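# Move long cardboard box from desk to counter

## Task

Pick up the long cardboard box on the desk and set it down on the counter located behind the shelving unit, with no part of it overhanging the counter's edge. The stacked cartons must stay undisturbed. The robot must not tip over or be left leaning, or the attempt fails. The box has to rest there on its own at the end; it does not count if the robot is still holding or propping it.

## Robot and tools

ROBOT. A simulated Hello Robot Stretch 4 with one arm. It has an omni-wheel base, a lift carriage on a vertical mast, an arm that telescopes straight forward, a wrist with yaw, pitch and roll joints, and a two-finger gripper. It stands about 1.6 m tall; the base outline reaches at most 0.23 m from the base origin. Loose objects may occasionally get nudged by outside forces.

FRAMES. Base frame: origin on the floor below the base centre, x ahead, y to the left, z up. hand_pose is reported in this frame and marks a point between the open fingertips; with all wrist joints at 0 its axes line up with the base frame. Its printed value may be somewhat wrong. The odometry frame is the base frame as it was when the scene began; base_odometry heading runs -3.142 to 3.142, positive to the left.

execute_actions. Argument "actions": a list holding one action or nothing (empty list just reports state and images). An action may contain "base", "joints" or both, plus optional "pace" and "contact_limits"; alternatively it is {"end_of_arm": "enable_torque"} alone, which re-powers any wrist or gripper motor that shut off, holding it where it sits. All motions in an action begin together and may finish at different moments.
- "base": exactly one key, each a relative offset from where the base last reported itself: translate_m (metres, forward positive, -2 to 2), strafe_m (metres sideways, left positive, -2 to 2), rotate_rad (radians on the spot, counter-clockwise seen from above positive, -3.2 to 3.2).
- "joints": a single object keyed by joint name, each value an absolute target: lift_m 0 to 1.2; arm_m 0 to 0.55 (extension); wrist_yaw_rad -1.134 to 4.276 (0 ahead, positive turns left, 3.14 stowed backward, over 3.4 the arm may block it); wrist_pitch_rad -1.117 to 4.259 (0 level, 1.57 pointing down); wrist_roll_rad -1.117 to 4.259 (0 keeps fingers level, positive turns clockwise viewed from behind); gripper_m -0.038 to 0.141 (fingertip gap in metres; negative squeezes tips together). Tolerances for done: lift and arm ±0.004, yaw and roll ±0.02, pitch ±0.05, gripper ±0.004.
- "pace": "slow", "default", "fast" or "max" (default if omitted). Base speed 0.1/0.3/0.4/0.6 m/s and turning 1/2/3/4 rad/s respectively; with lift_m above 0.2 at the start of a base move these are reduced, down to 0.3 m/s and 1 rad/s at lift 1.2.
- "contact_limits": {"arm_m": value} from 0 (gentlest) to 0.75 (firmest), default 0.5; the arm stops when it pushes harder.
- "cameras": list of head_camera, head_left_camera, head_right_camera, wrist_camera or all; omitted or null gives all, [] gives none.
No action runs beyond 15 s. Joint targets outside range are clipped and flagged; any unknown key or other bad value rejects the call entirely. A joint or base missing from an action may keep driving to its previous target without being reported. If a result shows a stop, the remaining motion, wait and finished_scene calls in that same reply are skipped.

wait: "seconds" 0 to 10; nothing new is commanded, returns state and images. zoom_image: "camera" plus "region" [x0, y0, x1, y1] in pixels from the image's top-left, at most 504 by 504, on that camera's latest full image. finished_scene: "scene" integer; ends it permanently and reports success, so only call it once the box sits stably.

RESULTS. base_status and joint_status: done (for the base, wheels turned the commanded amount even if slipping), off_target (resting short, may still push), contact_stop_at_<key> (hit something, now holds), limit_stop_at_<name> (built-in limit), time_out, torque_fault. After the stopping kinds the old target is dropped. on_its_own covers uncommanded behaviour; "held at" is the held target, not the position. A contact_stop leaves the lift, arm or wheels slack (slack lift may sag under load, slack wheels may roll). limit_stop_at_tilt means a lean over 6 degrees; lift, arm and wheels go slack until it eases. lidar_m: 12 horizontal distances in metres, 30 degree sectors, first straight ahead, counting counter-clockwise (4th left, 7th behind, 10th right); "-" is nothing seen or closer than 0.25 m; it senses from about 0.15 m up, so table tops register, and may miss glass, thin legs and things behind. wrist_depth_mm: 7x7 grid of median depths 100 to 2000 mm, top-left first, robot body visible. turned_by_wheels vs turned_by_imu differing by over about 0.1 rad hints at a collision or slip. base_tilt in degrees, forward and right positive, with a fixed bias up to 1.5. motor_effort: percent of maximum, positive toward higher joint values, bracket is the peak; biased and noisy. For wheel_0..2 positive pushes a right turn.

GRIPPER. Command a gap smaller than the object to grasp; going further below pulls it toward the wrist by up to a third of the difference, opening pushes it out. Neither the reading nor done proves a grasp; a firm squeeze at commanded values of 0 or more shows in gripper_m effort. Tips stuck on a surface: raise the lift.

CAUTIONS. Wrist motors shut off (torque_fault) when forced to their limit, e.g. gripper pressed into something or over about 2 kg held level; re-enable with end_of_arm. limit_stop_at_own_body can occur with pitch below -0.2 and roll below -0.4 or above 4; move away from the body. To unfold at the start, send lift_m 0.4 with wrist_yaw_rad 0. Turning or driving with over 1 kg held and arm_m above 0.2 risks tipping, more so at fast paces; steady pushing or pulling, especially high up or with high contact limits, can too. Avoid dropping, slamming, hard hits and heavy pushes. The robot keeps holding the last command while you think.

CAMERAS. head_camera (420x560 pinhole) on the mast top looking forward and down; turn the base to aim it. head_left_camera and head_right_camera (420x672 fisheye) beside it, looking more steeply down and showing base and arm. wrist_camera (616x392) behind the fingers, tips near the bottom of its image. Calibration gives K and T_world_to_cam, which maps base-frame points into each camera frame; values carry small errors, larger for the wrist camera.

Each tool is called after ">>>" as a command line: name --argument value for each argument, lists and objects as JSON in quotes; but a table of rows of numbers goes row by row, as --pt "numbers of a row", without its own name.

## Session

>>> execute_actions --actions '[]'

Scene clock: 0.00 s.
base_odometry: x=+0.000 y=+0.000 heading=+0.000 (m, m, rad; odometry frame)
turned_by_wheels: +0.000 (rad since the last result)
turned_by_imu: +0.000 (rad since the last result)
base_tilt: forward=+0.1 right=-0.4 (deg)
lidar_m: 1.32 2.48 1.22 0.78 0.69 1.48 0.97 0.83 0.87 1.05 1.09 1.11
base_status: not commanded
joint_positions: lift_m=+0.172 arm_m=+0.000 wrist_yaw_rad=+3.092 wrist_pitch_rad=+0.018 wrist_roll_rad=-0.020 gripper_m=+0.057
joint_status: not commanded
motor_effort: lift_m=+18 arm_m=+0 wrist_yaw_rad=-1 wrist_pitch_rad=-6 wrist_roll_rad=+1 gripper_m=-4 wheel_0=+0 wheel_1=+0 wheel_2=+0 (%)
hand_pose: x=-0.1125 y=+0.1017 z=+0.3452 quat_wxyz=(+0.025, -0.009, -0.010, +1.000) (m; base frame)
wrist_depth_mm: - - 145 1308 1661 1618 1366 / - 111 145 1336 1708 1576 1366 / - 122 151 1336 1756 1537 1308 / 144 144 287 1397 1708 1499 1308 / 842 960 1118 1430 1708 1464 1281 / 842 946 201 1336 220 1430 1281 / 715 759 854 113 917 1160 1182
pictures: head_camera, head_left_camera, head_right_camera, wrist_camera
camera_calibration (this result's frames):
wrist_camera: T_world_to_cam=[[0.0150049, 0.986748, 0.161565, -0.153183], [-0.0120811, 0.16175, -0.986758, 0.389952], [-0.999814, 0.0128543, 0.0143481, 0.10318], [0, 0, 0, 1]] pos_world=[0.11017, 0.0867523, 0.408057]
Images, in order (width x height): head_camera 420x560, head_left_camera 420x672, head_right_camera 420x672, wrist_camera 616x392.

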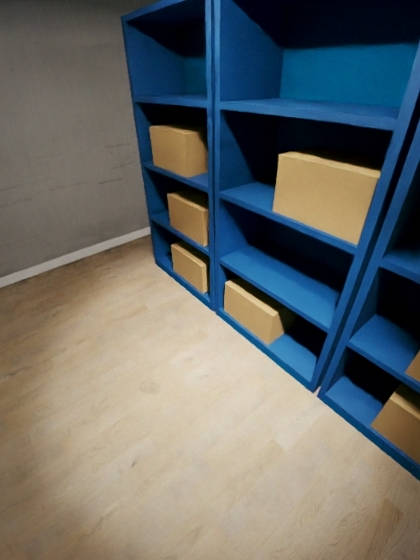

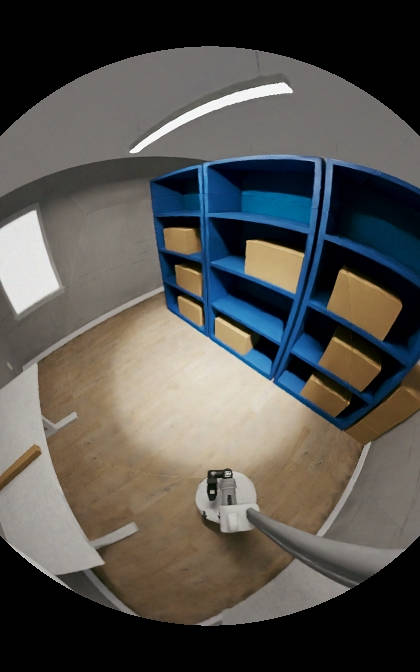

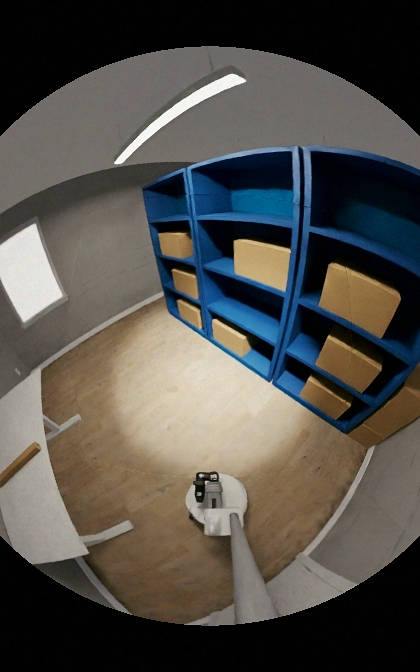

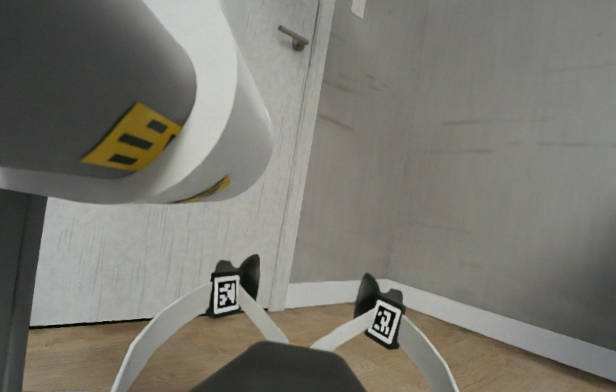

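>>> execute_actions --actions '[{"base":{"rotate_rad":2.29},"joints":{"lift_m":1.0,"wrist_yaw_rad":0,"gripper_m":0.14}}]' --cameras '[]'

>>> execute_actions --actions '[{"base":{"strafe_m":-0.6},"joints":{"wrist_pitch_rad":1.57}}]'

Scene clock: 12.00 s.
base_odometry: x=+0.000 y=+0.000 heading=+2.290 (m, m, rad; odometry frame)
turned_by_wheels: +2.290 (rad since the last result)
turned_by_imu: +2.279 (rad since the last result)
base_tilt: forward=+0.1 right=-0.4 (deg)
lidar_m: 0.68 1.26 0.91 0.83 0.89 1.16 1.10 1.15 1.54 2.86 0.99 0.71
base_status: done
joint_positions: lift_m=+1.000 arm_m=+0.000 wrist_yaw_rad=+0.000 wrist_pitch_rad=+0.018 wrist_roll_rad=-0.020 gripper_m=+0.140
joint_status: all done
motor_effort: lift_m=+23(24) arm_m=+0(0) wrist_yaw_rad=-2(8) wrist_pitch_rad=-6(7) wrist_roll_rad=+0(1) gripper_m=-1(6) wheel_0=+0(5) wheel_1=+1(5) wheel_2=+0(8) (%)
hand_pose: x=+0.4598 y=-0.0873 z=+1.1725 quat_wxyz=(+1.000, -0.010, +0.009, +0.000) (m; base frame)
wrist_depth_mm: 1182 1308 1336 1308 1281 1255 1281 / 1205 1336 1308 1308 1281 1255 1255 / 1281 1336 1308 1281 1281 1229 1255 / 1308 1308 1308 1281 1281 1255 1255 / 1308 1281 1308 1308 1255 1281 1255 / 1336 1336 1308 1308 1281 1255 1255 / 1336 1308 1281 113 1255 1255 1255
pictures: none
No camera images: the call's "cameras" was empty. Leave "cameras" out to get every camera's image.

Scene clock: 15.33 s.
base_odometry: x=+0.451 y=+0.395 heading=+2.290 (m, m, rad; odometry frame)
turned_by_wheels: +0.000 (rad since the last result)
turned_by_imu: +0.001 (rad since the last result)
base_tilt: forward=+0.1 right=-0.3 (deg)
lidar_m: 0.67 0.71 1.51 1.44 1.53 1.15 1.09 1.14 1.57 2.26 0.98 0.72
base_status: done
joint_positions: lift_m=+1.000 arm_m=+0.000 wrist_yaw_rad=+0.000 wrist_pitch_rad=+1.570 wrist_roll_rad=-0.020 gripper_m=+0.140
joint_status: all done
motor_effort: lift_m=+23(23) arm_m=+0(0) wrist_yaw_rad=-3(2) wrist_pitch_rad=+0(9) wrist_roll_rad=+1(1) gripper_m=-1(0) wheel_0=+1(8) wheel_1=+0(8) wheel_2=+1(0) (%)
hand_pose: x=+0.1715 y=-0.0874 z=+0.8894 quat_wxyz=(+0.707, -0.007, +0.707, +0.007) (m; base frame)
wrist_depth_mm: 1205 1182 1182 1160 1160 1138 1138 / 1182 1160 1160 1160 1160 1138 1138 / 1160 1182 1160 1138 1160 1118 1118 / 1182 1160 1160 1138 1118 1118 1118 / 1182 1138 917 917 1118 1118 1098 / 1160 1138 917 904 1118 1118 1098 / 1160 1138 1138 113 1098 1118 1098
pictures: head_camera, head_left_camera, head_right_camera, wrist_camera
camera_calibration (this result's frames):
wrist_camera: T_world_to_cam=[[0.162399, -0.986239, -0.030977, -0.0853137], [-0.986154, -0.161157, -0.0390975, 0.256981], [0.0335673, 0.0368975, -0.998755, 1.1076], [0, 0, 0, 1]] pos_world=[0.230098, -0.0835933, 1.11363]
Images, in order (width x height): head_camera 420x560, head_left_camera 420x672, head_right_camera 420x672, wrist_camera 616x392.

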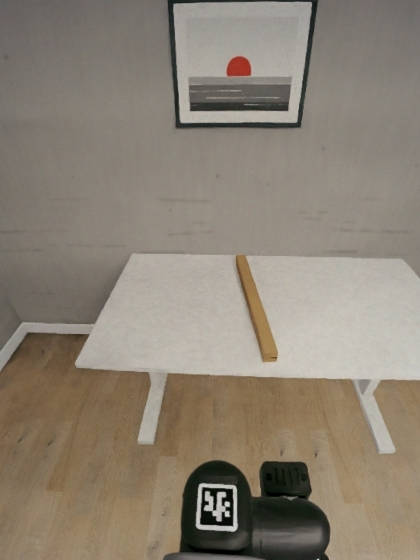

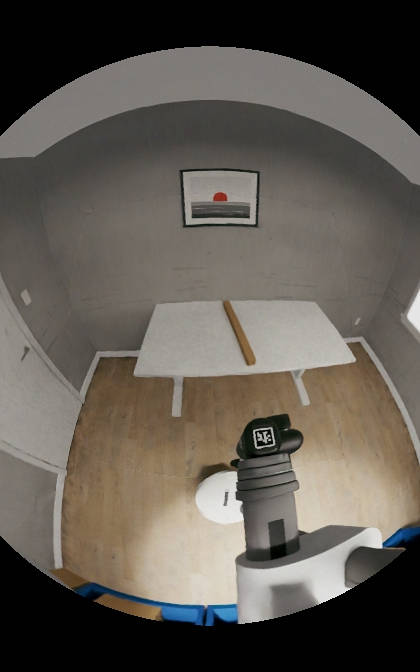

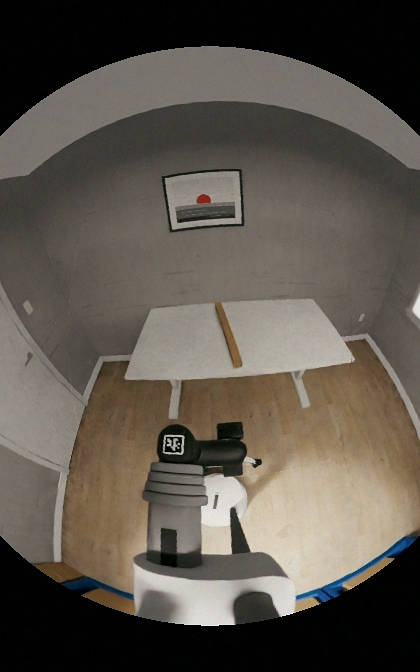

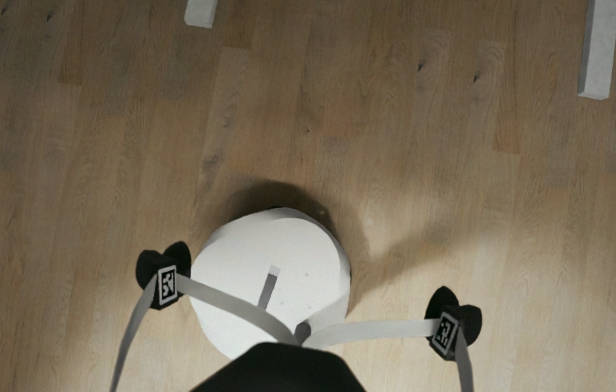

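>>> execute_actions --actions '[{"base":{"translate_m":0.38},"joints":{"arm_m":0.51,"wrist_roll_rad":-0.15}}]'

Scene clock: 20.47 s.
base_odometry: x=+0.201 y=+0.681 heading=+2.290 (m, m, rad; odometry frame)
turned_by_wheels: +0.000 (rad since the last result)
turned_by_imu: +0.002 (rad since the last result)
base_tilt: forward=+0.2 right=-0.3 (deg)
lidar_m: 0.29 0.32 0.45 1.45 1.51 1.55 1.48 1.53 2.06 2.24 0.44 0.32
base_status: done
joint_positions: lift_m=+1.000 arm_m=+0.509 wrist_yaw_rad=+0.000 wrist_pitch_rad=+1.570 wrist_roll_rad=-0.150 gripper_m=+0.140
joint_status: all done
motor_effort: lift_m=+22(23) arm_m=+7(7) wrist_yaw_rad=-1(2) wrist_pitch_rad=-1(4) wrist_roll_rad=+0(5) gripper_m=-1(2) wheel_0=-1(6) wheel_1=+0(1) wheel_2=+3(9) (%)
hand_pose: x=+0.6798 y=-0.0874 z=+0.8894 quat_wxyz=(+0.705, -0.053, +0.705, +0.053) (m; base frame)
wrist_depth_mm: 413 410 407 402 349 397 394 / 413 407 404 402 349 397 397 / 410 404 404 402 349 392 392 / 407 404 399 399 394 392 389 / 404 402 402 397 392 392 389 / 402 399 399 394 343 387 387 / 402 399 397 113 389 387 384
pictures: head_camera, head_left_camera, head_right_camera, wrist_camera
camera_calibration (this result's frames):
wrist_camera: T_world_to_cam=[[0.289182, -0.956777, -0.030854, -0.251582], [-0.956848, -0.287941, -0.0391398, 0.72726], [0.0285639, 0.0408411, -0.998757, 1.0943], [0, 0, 0, 1]] pos_world=[0.737373, -0.0759924, 1.11364]
Images, in order (width x height): head_camera 420x560, head_left_camera 420x672, head_right_camera 420x672, wrist_camera 616x392.

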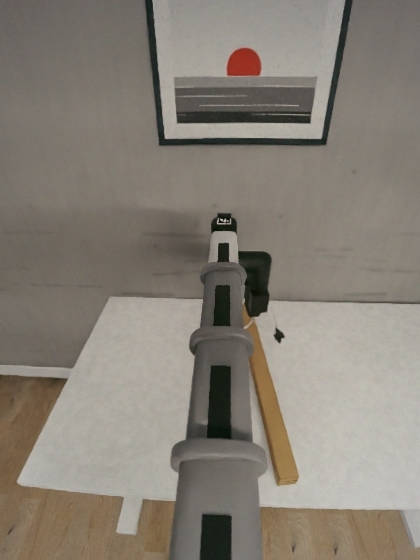

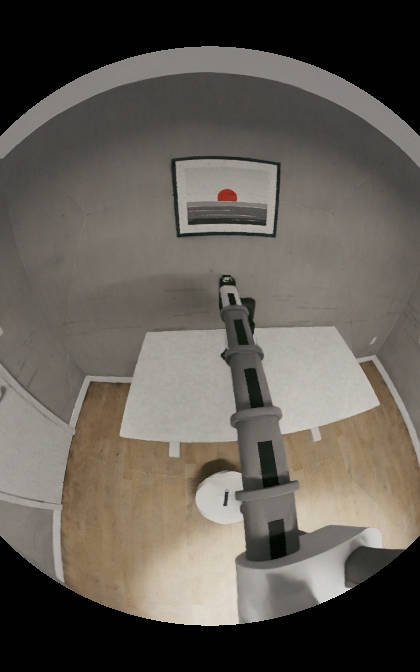

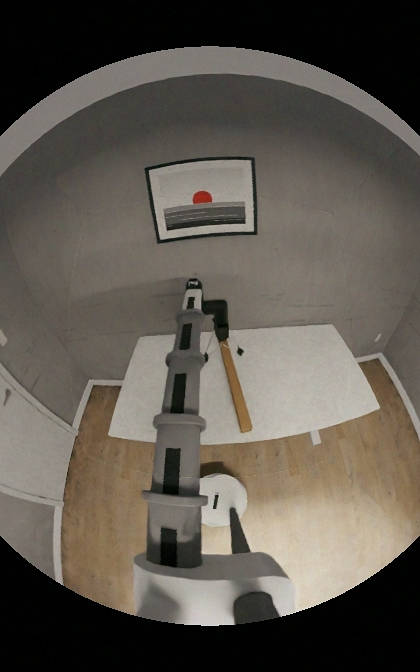

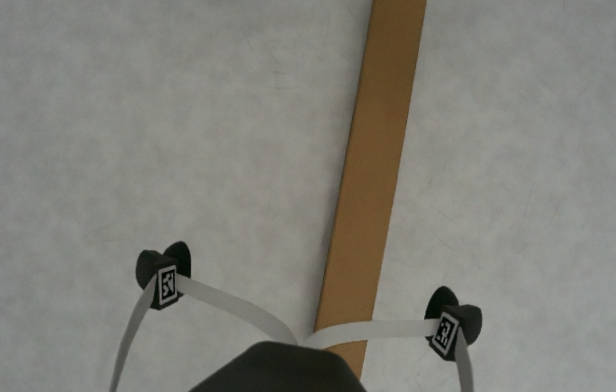

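>>> execute_actions --actions '[{"base":{"strafe_m":-0.04},"joints":{"lift_m":0.87,"gripper_m":0.11,"wrist_roll_rad":-0.18}}]' --cameras '["wrist_camera"]'

>>> execute_actions --actions '[{"joints":{"gripper_m":0.0}}]' --cameras '["wrist_camera"]'

>>> execute_actions --actions '[{"base":{"translate_m":-0.33},"joints":{"arm_m":0.2,"lift_m":1.1,"wrist_roll_rad":0}}]' --cameras '["wrist_camera","head_right_camera"]'

>>> execute_actions --actions '[{"base":{"rotate_rad":-3.16}}]' --cameras '[]'

>>> execute_actions --actions '[{"base":{"strafe_m":1.88}}]'

Scene clock: 29.80 s.
base_odometry: x=+0.231 y=+0.708 heading=+2.290 (m, m, rad; odometry frame)
turned_by_wheels: +0.000 (rad since the last result)
turned_by_imu: +0.001 (rad since the last result)
base_tilt: forward=+0.2 right=-0.4 (deg)
lidar_m: 0.29 0.31 0.44 1.48 1.55 1.54 1.49 1.54 2.09 2.20 0.44 0.33
base_status: done
joint_positions: lift_m=+0.870 arm_m=+0.509 wrist_yaw_rad=+0.000 wrist_pitch_rad=+1.570 wrist_roll_rad=-0.180 gripper_m=+0.110
joint_status: all done
motor_effort: lift_m=+13(21) arm_m=+7(8) wrist_yaw_rad=-2(2) wrist_pitch_rad=+1(0) wrist_roll_rad=+0(0) gripper_m=-1(3) wheel_0=-1(4) wheel_1=+1(10) wheel_2=+0(1) (%)
hand_pose: x=+0.6798 y=-0.0874 z=+0.7601 quat_wxyz=(+0.705, -0.064, +0.704, +0.063) (m; base frame)
wrist_depth_mm: 278 274 273 271 220 267 265 / 277 274 272 270 267 267 265 / 274 272 271 218 266 265 263 / 273 271 271 217 265 264 263 / 272 271 267 216 265 263 260 / 271 270 267 216 263 260 260 / 270 267 266 113 262 259 259
pictures: wrist_camera
camera_calibration (this result's frames):
wrist_camera: T_world_to_cam=[[0.317482, -0.947763, -0.0308364, -0.274034], [-0.947871, -0.316246, -0.03911, 0.713599], [0.0273152, 0.0416456, -0.998759, 0.966131], [0, 0, 0, 1]] pos_world=[0.737011, -0.0742817, 0.984391]
Images, in order (width x height): wrist_camera 616x392.

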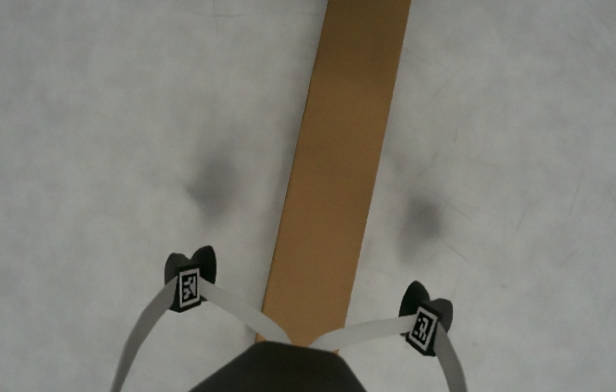

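Scene clock: 31.73 s.
base_odometry: x=+0.231 y=+0.708 heading=+2.290 (m, m, rad; odometry frame)
turned_by_wheels: +0.000 (rad since the last result)
turned_by_imu: +0.000 (rad since the last result)
base_tilt: forward=+0.2 right=-0.4 (deg)
lidar_m: 0.30 0.32 0.44 1.49 1.53 1.56 1.48 1.54 2.08 2.20 0.44 0.32
base_status: not commanded
joint_positions: lift_m=+0.870 arm_m=+0.509 wrist_yaw_rad=+0.000 wrist_pitch_rad=+1.570 wrist_roll_rad=-0.180 gripper_m=+0.001
joint_status: all done
motor_effort: lift_m=+13(13) arm_m=+7(7) wrist_yaw_rad=-2(3) wrist_pitch_rad=-1(1) wrist_roll_rad=+0(0) gripper_m=-27(27) wheel_0=-1(1) wheel_1=+1(1) wheel_2=+0(0) (%)
hand_pose: x=+0.6798 y=-0.0874 z=+0.7601 quat_wxyz=(+0.705, -0.064, +0.704, +0.064) (m; base frame)
wrist_depth_mm: 278 276 272 270 204 267 265 / 276 274 272 204 267 266 265 / 273 272 271 204 266 264 263 / 273 271 270 202 266 264 263 / 272 270 270 202 264 263 263 / 270 268 188 201 210 262 260 / 270 267 266 113 262 259 259
pictures: wrist_camera
camera_calibration (this result's frames):
wrist_camera: T_world_to_cam=[[0.317628, -0.947714, -0.0308363, -0.274129], [-0.947822, -0.316391, -0.03911, 0.713554], [0.0273088, 0.0416497, -0.998759, 0.966136], [0, 0, 0, 1]] pos_world=[0.737009, -0.0742728, 0.984391]
Images, in order (width x height): wrist_camera 616x392.

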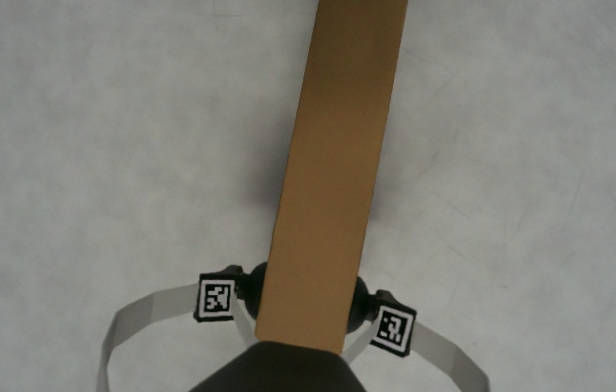

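Scene clock: 34.30 s.
base_odometry: x=+0.448 y=+0.459 heading=+2.290 (m, m, rad; odometry frame)
turned_by_wheels: +0.000 (rad since the last result)
turned_by_imu: +0.000 (rad since the last result)
base_tilt: forward=+0.1 right=-0.3 (deg)
lidar_m: 0.25 0.66 1.56 1.49 1.56 1.21 1.15 1.19 1.63 2.20 0.92 0.25
base_status: done
joint_positions: lift_m=+1.100 arm_m=+0.201 wrist_yaw_rad=+0.000 wrist_pitch_rad=+1.570 wrist_roll_rad=+0.000 gripper_m=+0.001
joint_status: all done
motor_effort: lift_m=+23(24) arm_m=-7(7) wrist_yaw_rad=-1(2) wrist_pitch_rad=-1(0) wrist_roll_rad=+1(6) gripper_m=-27(26) wheel_0=-1(6) wheel_1=-1(8) wheel_2=-2(10) (%)
hand_pose: x=+0.3724 y=-0.0874 z=+0.9893 quat_wxyz=(+0.707, +0.000, +0.707, +0.000) (m; base frame)
wrist_depth_mm: 1281 891 512 508 204 500 492 / 1308 1281 1281 204 500 508 496 / 1281 1281 1255 204 1255 1229 1229 / 1281 1255 1281 202 1229 1205 1205 / 1281 1255 1255 202 1229 1205 1205 / 1255 1255 188 201 210 1205 1205 / 1255 1255 1008 113 1205 1205 1205
pictures: head_right_camera, wrist_camera
camera_calibration (this result's frames):
wrist_camera: T_world_to_cam=[[0.142722, -0.989276, -0.0310374, -0.107709], [-0.989179, -0.141491, -0.0387906, 0.461471], [0.0339831, 0.0362378, -0.998765, 1.20049], [0, 0, 0, 1]] pos_world=[0.431053, -0.0847635, 1.21357]
Images, in order (width x height): head_right_camera 420x672, wrist_camera 616x392.

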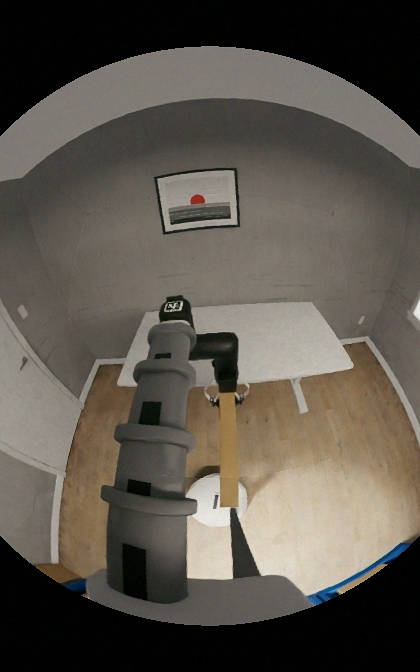

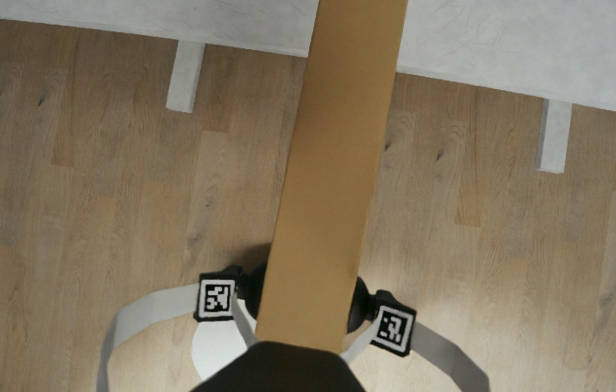

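Scene clock: 38.00 s.
base_odometry: x=+0.448 y=+0.459 heading=-0.870 (m, m, rad; odometry frame)
turned_by_wheels: -3.160 (rad since the last result)
turned_by_imu: -3.142 (rad since the last result)
base_tilt: forward=+0.1 right=-0.3 (deg)
lidar_m: 0.25 1.20 1.61 2.22 0.91 0.66 0.61 0.67 1.58 1.48 1.56 0.25
base_status: done
joint_positions: lift_m=+1.100 arm_m=+0.201 wrist_yaw_rad=+0.000 wrist_pitch_rad=+1.570 wrist_roll_rad=+0.000 gripper_m=+0.001
joint_status: not commanded
motor_effort: lift_m=+22(23) arm_m=-8(8) wrist_yaw_rad=-1(1) wrist_pitch_rad=-1(2) wrist_roll_rad=+1(1) gripper_m=-26(27) wheel_0=+1(6) wheel_1=+1(8) wheel_2=+1(6) (%)
hand_pose: x=+0.3725 y=-0.0874 z=+0.9894 quat_wxyz=(+0.707, +0.000, +0.707, +0.000) (m; base frame)
wrist_depth_mm: 1308 1308 1281 1281 204 1255 1229 / 1281 1255 1255 204 1281 1229 1229 / 1281 1255 1255 203 1229 1229 1229 / 1281 1255 1255 202 1229 1229 1229 / 1255 1255 1255 202 1229 1229 1205 / 1255 1229 188 202 210 1205 1205 / 1255 1255 1008 113 1229 1205 1205
pictures: none
No camera images: the call's "cameras" was empty. Leave "cameras" out to get every camera's image.

Scene clock: 45.60 s.
base_odometry: x=+1.885 y=+1.672 heading=-0.870 (m, m, rad; odometry frame)
turned_by_wheels: +0.000 (rad since the last result)
turned_by_imu: +0.004 (rad since the last result)
base_tilt: forward=+0.1 right=-0.3 (deg)
lidar_m: 0.25 0.52 0.37 0.35 0.36 0.45 1.31 1.39 1.17 2.47 1.60 0.25
base_status: done
joint_positions: lift_m=+1.100 arm_m=+0.201 wrist_yaw_rad=+0.000 wrist_pitch_rad=+1.570 wrist_roll_rad=+0.000 gripper_m=+0.001
joint_status: not commanded
motor_effort: lift_m=+21(22) arm_m=-8(8) wrist_yaw_rad=-1(0) wrist_pitch_rad=-1(3) wrist_roll_rad=+1(1) gripper_m=-27(27) wheel_0=+1(9) wheel_1=-2(8) wheel_2=+0(1) (%)
hand_pose: x=+0.3724 y=-0.0874 z=+0.9894 quat_wxyz=(+0.707, +0.000, +0.707, +0.000) (m; base frame)
wrist_depth_mm: 574 798 1255 1281 204 1255 1182 / 585 831 1229 204 1255 1281 1229 / 603 878 1255 204 1229 1229 1229 / 615 904 1255 202 1229 1205 1229 / 634 946 1255 202 1205 1182 1205 / 654 798 187 201 209 1229 1205 / 676 1008 1025 113 1205 1205 1205
pictures: head_camera, head_left_camera, head_right_camera, wrist_camera
camera_calibration (this result's frames):
wrist_camera: T_world_to_cam=[[0.142888, -0.989253, -0.0310066, -0.107807], [-0.989148, -0.14165, -0.0390036, 0.461739], [0.0341923, 0.0362433, -0.998758, 1.20053], [0, 0, 0, 1]] pos_world=[0.431084, -0.084754, 1.21371]
Images, in order (width x height): head_camera 420x560, head_left_camera 420x672, head_right_camera 420x672, wrist_camera 616x392.

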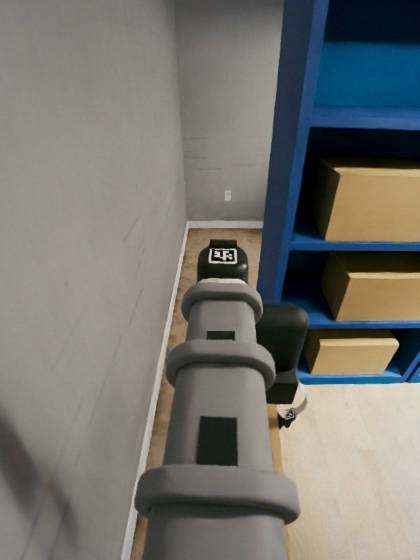

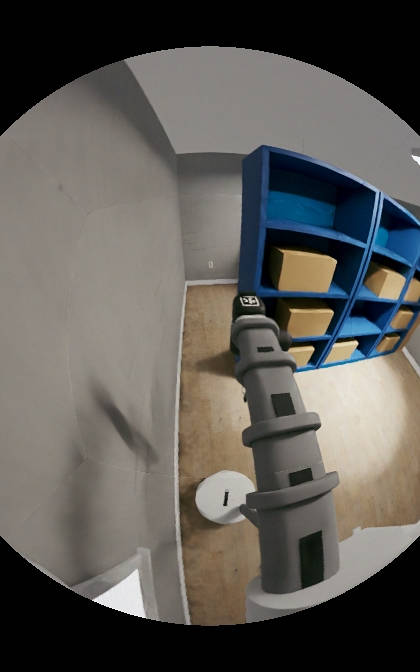

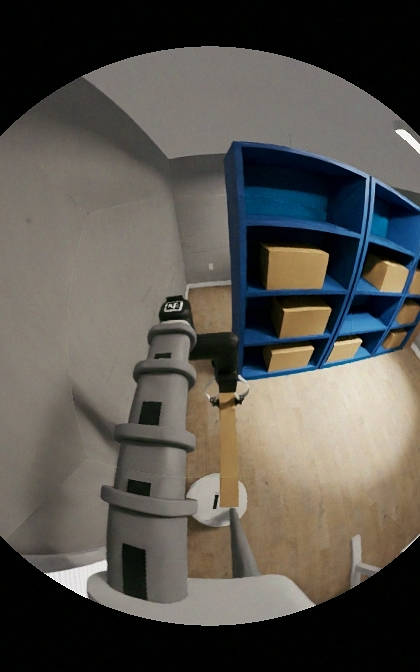

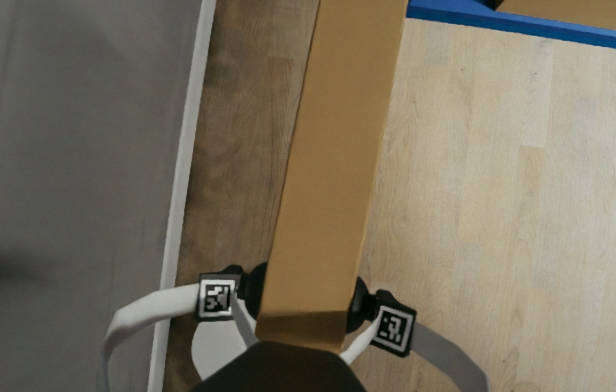

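>>> execute_actions --actions '[{"base":{"strafe_m":0.045}}]' --cameras '[]'

>>> execute_actions --actions '[{"base":{"translate_m":0.82}}]'

Scene clock: 49.60 s.
base_odometry: x=+1.920 y=+1.701 heading=-0.870 (m, m, rad; odometry frame)
turned_by_wheels: +0.000 (rad since the last result)
turned_by_imu: +0.001 (rad since the last result)
base_tilt: forward=+0.2 right=-0.3 (deg)
lidar_m: 0.25 0.46 0.33 0.29 0.32 0.38 0.96 1.43 1.18 2.47 1.58 0.25
base_status: done
joint_positions: lift_m=+1.100 arm_m=+0.201 wrist_yaw_rad=+0.000 wrist_pitch_rad=+1.570 wrist_roll_rad=+0.000 gripper_m=+0.001
joint_status: not commanded
motor_effort: lift_m=+22(22) arm_m=-8(8) wrist_yaw_rad=+0(1) wrist_pitch_rad=-1(0) wrist_roll_rad=+1(0) gripper_m=-28(27) wheel_0=+0(12) wheel_1=-1(4) wheel_2=+0(1) (%)
hand_pose: x=+0.3724 y=-0.0874 z=+0.9894 quat_wxyz=(+0.707, +0.000, +0.707, +0.000) (m; base frame)
wrist_depth_mm: 512 723 1229 1229 204 1229 1160 / 530 750 1281 204 1205 1229 1229 / 544 788 1255 203 1255 1229 1205 / 559 831 1281 202 1229 1205 1229 / 574 854 1255 202 1229 1205 1205 / 580 732 187 202 210 1205 1229 / 609 917 1008 113 1205 1205 1182
pictures: none
No camera images: the call's "cameras" was empty. Leave "cameras" out to get every camera's image.

Scene clock: 53.83 s.
base_odometry: x=+2.448 y=+1.074 heading=-0.870 (m, m, rad; odometry frame)
turned_by_wheels: +0.000 (rad since the last result)
turned_by_imu: +0.003 (rad since the last result)
base_tilt: forward=+0.1 right=-0.3 (deg)
lidar_m: 0.25 0.47 0.34 0.32 0.35 0.46 1.11 1.78 2.15 1.19 0.39 0.25
base_status: done
joint_positions: lift_m=+1.100 arm_m=+0.201 wrist_yaw_rad=+0.000 wrist_pitch_rad=+1.570 wrist_roll_rad=+0.000 gripper_m=+0.001
joint_status: not commanded
motor_effort: lift_m=+22(22) arm_m=-8(8) wrist_yaw_rad=-2(2) wrist_pitch_rad=+1(2) wrist_roll_rad=+2(1) gripper_m=-26(26) wheel_0=-1(2) wheel_1=+0(2) wheel_2=+1(8) (%)
hand_pose: x=+0.3725 y=-0.0874 z=+0.9894 quat_wxyz=(+0.707, +0.000, +0.707, +0.000) (m; base frame)
wrist_depth_mm: 544 759 1281 1255 204 473 314 / 559 788 1255 204 699 459 307 / 569 831 1255 203 732 439 297 / 585 866 1255 202 715 418 289 / 603 904 1255 202 741 397 277 / 621 768 187 201 210 379 268 / 640 960 1025 113 1205 317 267
pictures: head_camera, head_left_camera, head_right_camera, wrist_camera
camera_calibration (this result's frames):
wrist_camera: T_world_to_cam=[[0.142891, -0.989253, -0.0309954, -0.107821], [-0.989145, -0.141651, -0.0390813, 0.461831], [0.0342708, 0.0362433, -0.998755, 1.2005], [0, 0, 0, 1]] pos_world=[0.431083, -0.084754, 1.21371]
Images, in order (width x height): head_camera 420x560, head_left_camera 420x672, head_right_camera 420x672, wrist_camera 616x392.

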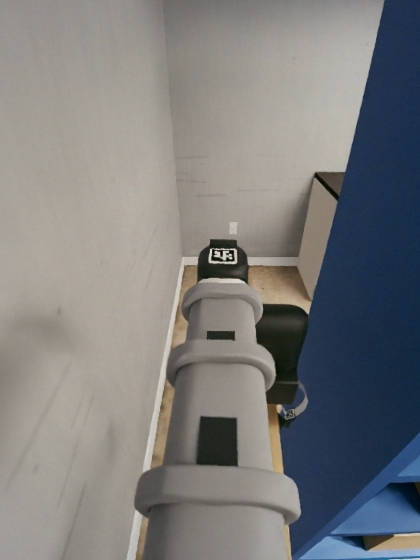

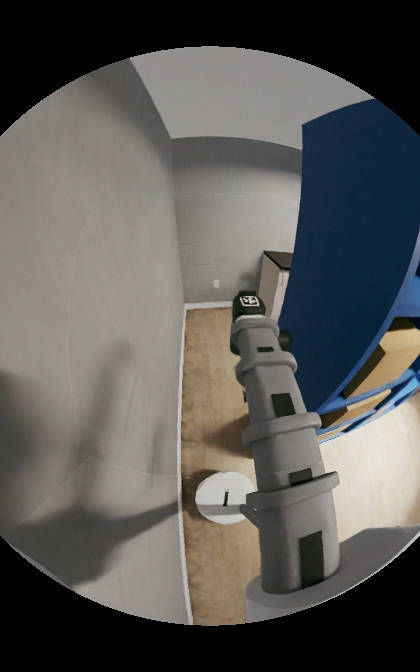

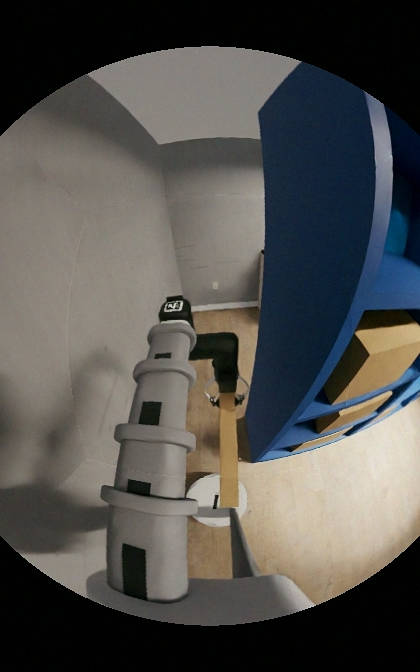

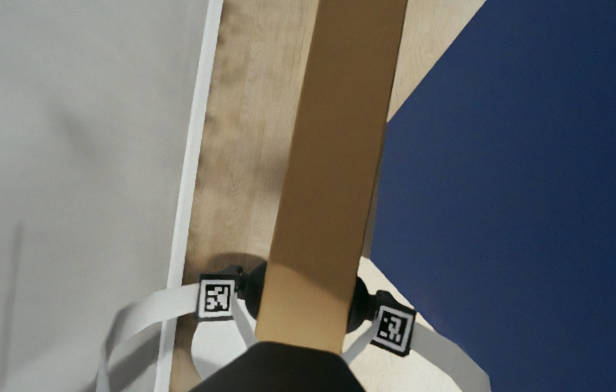

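Clearance OK (~0.28).

>>> execute_actions --actions '[{"base":{"translate_m":1.38},"joints":{"lift_m":1.16,"arm_m":0.28}}]' --cameras '["head_right_camera"]'

Scene clock: 62.17 s.
base_odometry: x=+3.338 y=+0.020 heading=-0.870 (m, m, rad; odometry frame)
turned_by_wheels: +0.000 (rad since the last result)
turned_by_imu: +0.005 (rad since the last result)
base_tilt: forward=+0.1 right=-0.4 (deg)
lidar_m: 0.26 0.50 0.37 0.36 0.38 0.54 1.05 0.70 0.91 1.98 0.86 0.25
base_status: done
joint_positions: lift_m=+1.160 arm_m=+0.279 wrist_yaw_rad=+0.000 wrist_pitch_rad=+1.570 wrist_roll_rad=+0.000 gripper_m=+0.001
joint_status: all done
motor_effort: lift_m=+23(24) arm_m=+7(6) wrist_yaw_rad=+0(0) wrist_pitch_rad=+3(2) wrist_roll_rad=+2(1) gripper_m=-26(26) wheel_0=-1(5) wheel_1=+0(3) wheel_2=+0(11) (%)
hand_pose: x=+0.4498 y=-0.0874 z=+1.0493 quat_wxyz=(+0.707, +0.000, +0.707, +0.000) (m; base frame)
wrist_depth_mm: 585 831 1182 1042 204 1042 960 / 597 854 1336 204 1281 1308 1078 / 615 891 1308 203 1281 1308 1025 / 640 931 1308 203 1281 1281 991 / 654 976 1308 202 1281 1281 1118 / 668 831 187 201 210 1281 1229 / 699 1060 1078 113 1281 1255 1281
pictures: head_right_camera
Images, in order (width x height): head_right_camera 420x672.

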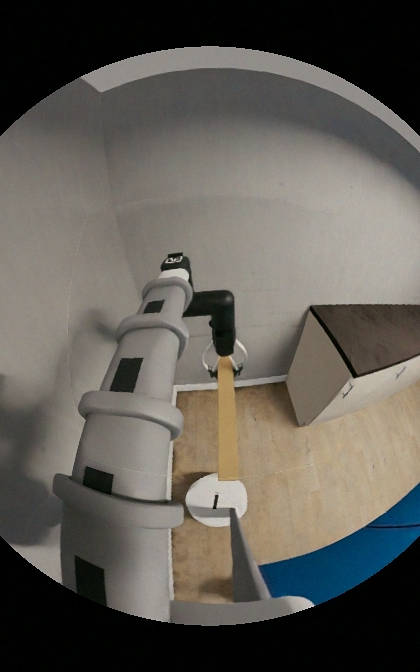

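>>> execute_actions --actions '[{"base":{"strafe_m":-1.15},"joints":{"arm_m":0.5,"wrist_roll_rad":1.55}}]'

Scene clock: 69.87 s.
base_odometry: x=+2.460 y=-0.722 heading=-0.870 (m, m, rad; odometry frame)
turned_by_wheels: +0.000 (rad since the last result)
turned_by_imu: +0.001 (rad since the last result)
base_tilt: forward=+0.2 right=-0.4 (deg)
lidar_m: 0.45 0.47 1.49 1.50 0.92 0.66 0.61 0.63 0.85 2.22 0.68 0.48
base_status: done
joint_positions: lift_m=+1.160 arm_m=+0.499 wrist_yaw_rad=+0.000 wrist_pitch_rad=+1.570 wrist_roll_rad=+1.550 gripper_m=+0.001
joint_status: all done
motor_effort: lift_m=+22(23) arm_m=+8(11) wrist_yaw_rad=-1(2) wrist_pitch_rad=-1(0) wrist_roll_rad=+1(7) gripper_m=-26(27) wheel_0=-1(6) wheel_1=+0(10) wheel_2=+0(3) (%)
hand_pose: x=+0.6698 y=-0.0874 z=+1.0494 quat_wxyz=(+0.506, +0.495, +0.505, -0.494) (m; base frame)
wrist_depth_mm: 384 379 375 370 204 362 1255 / 382 377 373 204 364 362 1255 / 382 377 370 203 364 359 1255 / 379 377 370 202 359 357 1255 / 379 375 370 202 362 357 1042 / 377 373 189 202 210 357 1042 / 375 373 368 113 359 357 1255
pictures: head_camera, head_left_camera, head_right_camera, wrist_camera
camera_calibration (this result's frames):
wrist_camera: T_world_to_cam=[[-0.985993, -0.163685, -0.0320271, 0.680948], [-0.162432, 0.98597, -0.0384473, 0.302475], [0.037871, -0.0327066, -0.998747, 1.24174], [0, 0, 0, 1]] pos_world=[0.673516, -0.146157, 1.27363]
Images, in order (width x height): head_camera 420x560, head_left_camera 420x672, head_right_camera 420x672, wrist_camera 616x392.

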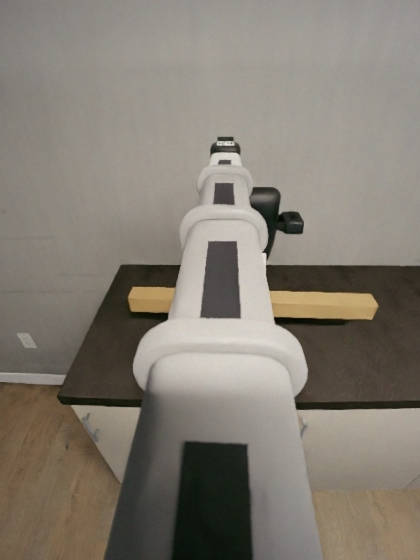

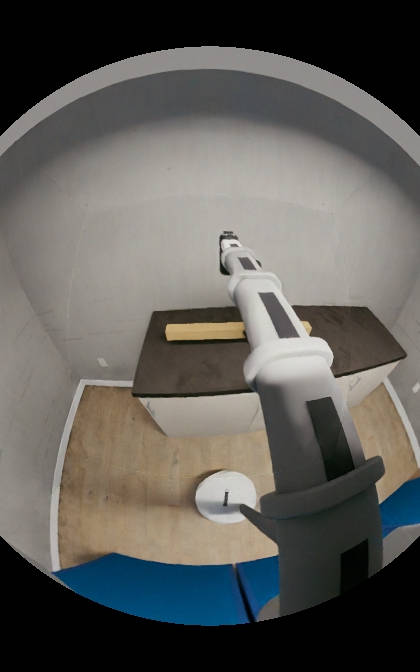

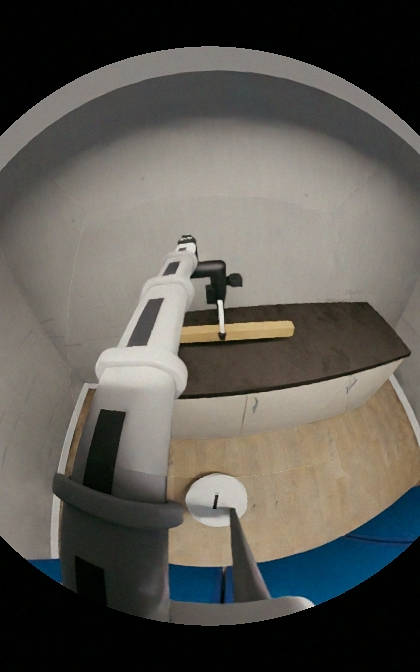

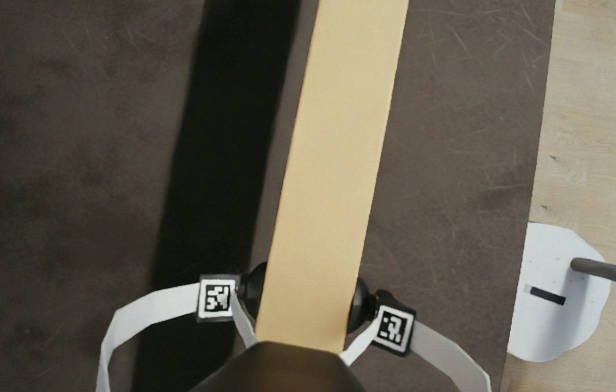

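>>> execute_actions --actions '[{"joints":{"lift_m":1.058}}]' --cameras '[]'

>>> execute_actions --actions '[{"joints":{"gripper_m":0.1}}]' --cameras '[]'

>>> execute_actions --actions '[{"joints":{"lift_m":1.12}}]' --cameras '[]'

>>> finished_scene --scene 2

Scene clock: 75.20 s.
base_odometry: x=+2.460 y=-0.722 heading=-0.870 (m, m, rad; odometry frame)
turned_by_wheels: +0.000 (rad since the last result)
turned_by_imu: +0.001 (rad since the last result)
base_tilt: forward=+0.1 right=-0.4 (deg)
lidar_m: 0.45 0.48 1.50 1.51 0.89 0.65 0.61 0.63 0.86 2.23 0.68 0.49
base_status: not commanded
joint_positions: lift_m=+1.058 arm_m=+0.499 wrist_yaw_rad=+0.000 wrist_pitch_rad=+1.570 wrist_roll_rad=+1.550 gripper_m=+0.001
joint_status: all done
motor_effort: lift_m=+14(20) arm_m=+8(8) wrist_yaw_rad=-1(2) wrist_pitch_rad=+0(1) wrist_roll_rad=+2(1) gripper_m=-26(27) wheel_0=-1(1) wheel_1=+0(0) wheel_2=+0(0) (%)
hand_pose: x=+0.6698 y=-0.0874 z=+0.9481 quat_wxyz=(+0.506, +0.495, +0.505, -0.494) (m; base frame)
wrist_depth_mm: 277 273 271 266 204 260 258 / 276 272 270 204 262 260 258 / 274 272 268 203 262 260 257 / 273 271 268 202 262 259 257 / 273 271 266 201 260 257 256 / 273 270 188 202 210 258 255 / 272 270 266 113 259 256 255
pictures: none
No camera images: the call's "cameras" was empty. Leave "cameras" out to get every camera's image.

Scene clock: 77.00 s.
base_odometry: x=+2.460 y=-0.722 heading=-0.870 (m, m, rad; odometry frame)
turned_by_wheels: +0.000 (rad since the last result)
turned_by_imu: +0.000 (rad since the last result)
base_tilt: forward=+0.1 right=-0.3 (deg)
lidar_m: 0.45 0.48 1.48 1.52 0.91 0.66 0.61 0.64 0.88 2.22 0.66 0.49
base_status: not commanded
joint_positions: lift_m=+1.058 arm_m=+0.499 wrist_yaw_rad=+0.000 wrist_pitch_rad=+1.570 wrist_roll_rad=+1.550 gripper_m=+0.100
joint_status: all done
motor_effort: lift_m=+14(14) arm_m=+8(7) wrist_yaw_rad=-2(2) wrist_pitch_rad=+0(0) wrist_roll_rad=+1(2) gripper_m=-3(29) wheel_0=+0(1) wheel_1=+0(0) wheel_2=+0(0) (%)
hand_pose: x=+0.6698 y=-0.0874 z=+0.9481 quat_wxyz=(+0.506, +0.495, +0.505, -0.494) (m; base frame)
wrist_depth_mm: 277 273 270 267 215 262 259 / 276 273 270 216 263 260 258 / 274 273 268 214 262 259 258 / 274 272 267 214 262 259 258 / 272 271 266 215 262 258 256 / 273 270 266 213 218 258 256 / 272 268 266 113 259 256 255
pictures: none
No camera images: the call's "cameras" was empty. Leave "cameras" out to get every camera's image.

Scene clock: 78.20 s.
base_odometry: x=+2.460 y=-0.722 heading=-0.870 (m, m, rad; odometry frame)
turned_by_wheels: +0.000 (rad since the last result)
turned_by_imu: +0.000 (rad since the last result)
base_tilt: forward=+0.2 right=-0.3 (deg)
lidar_m: 0.46 0.47 1.50 1.51 0.91 0.64 0.60 0.64 0.87 2.23 0.69 0.47
base_status: not commanded
joint_positions: lift_m=+1.120 arm_m=+0.499 wrist_yaw_rad=+0.000 wrist_pitch_rad=+1.570 wrist_roll_rad=+1.550 gripper_m=+0.100
joint_status: all done
motor_effort: lift_m=+23(24) arm_m=+8(8) wrist_yaw_rad=-1(3) wrist_pitch_rad=+0(2) wrist_roll_rad=+1(2) gripper_m=-2(3) wheel_0=-1(1) wheel_1=+0(0) wheel_2=+0(0) (%)
hand_pose: x=+0.6698 y=-0.0874 z=+1.0093 quat_wxyz=(+0.506, +0.495, +0.505, -0.494) (m; base frame)
wrist_depth_mm: 342 338 332 329 325 322 320 / 340 336 332 329 325 322 319 / 340 334 332 277 324 322 320 / 340 334 330 277 324 320 1229 / 338 334 329 276 324 319 1008 / 338 332 327 276 218 319 991 / 336 332 329 113 320 317 991
pictures: none
No camera images: the call's "cameras" was empty. Leave "cameras" out to get every camera's image.

The scene is finished: the task was done.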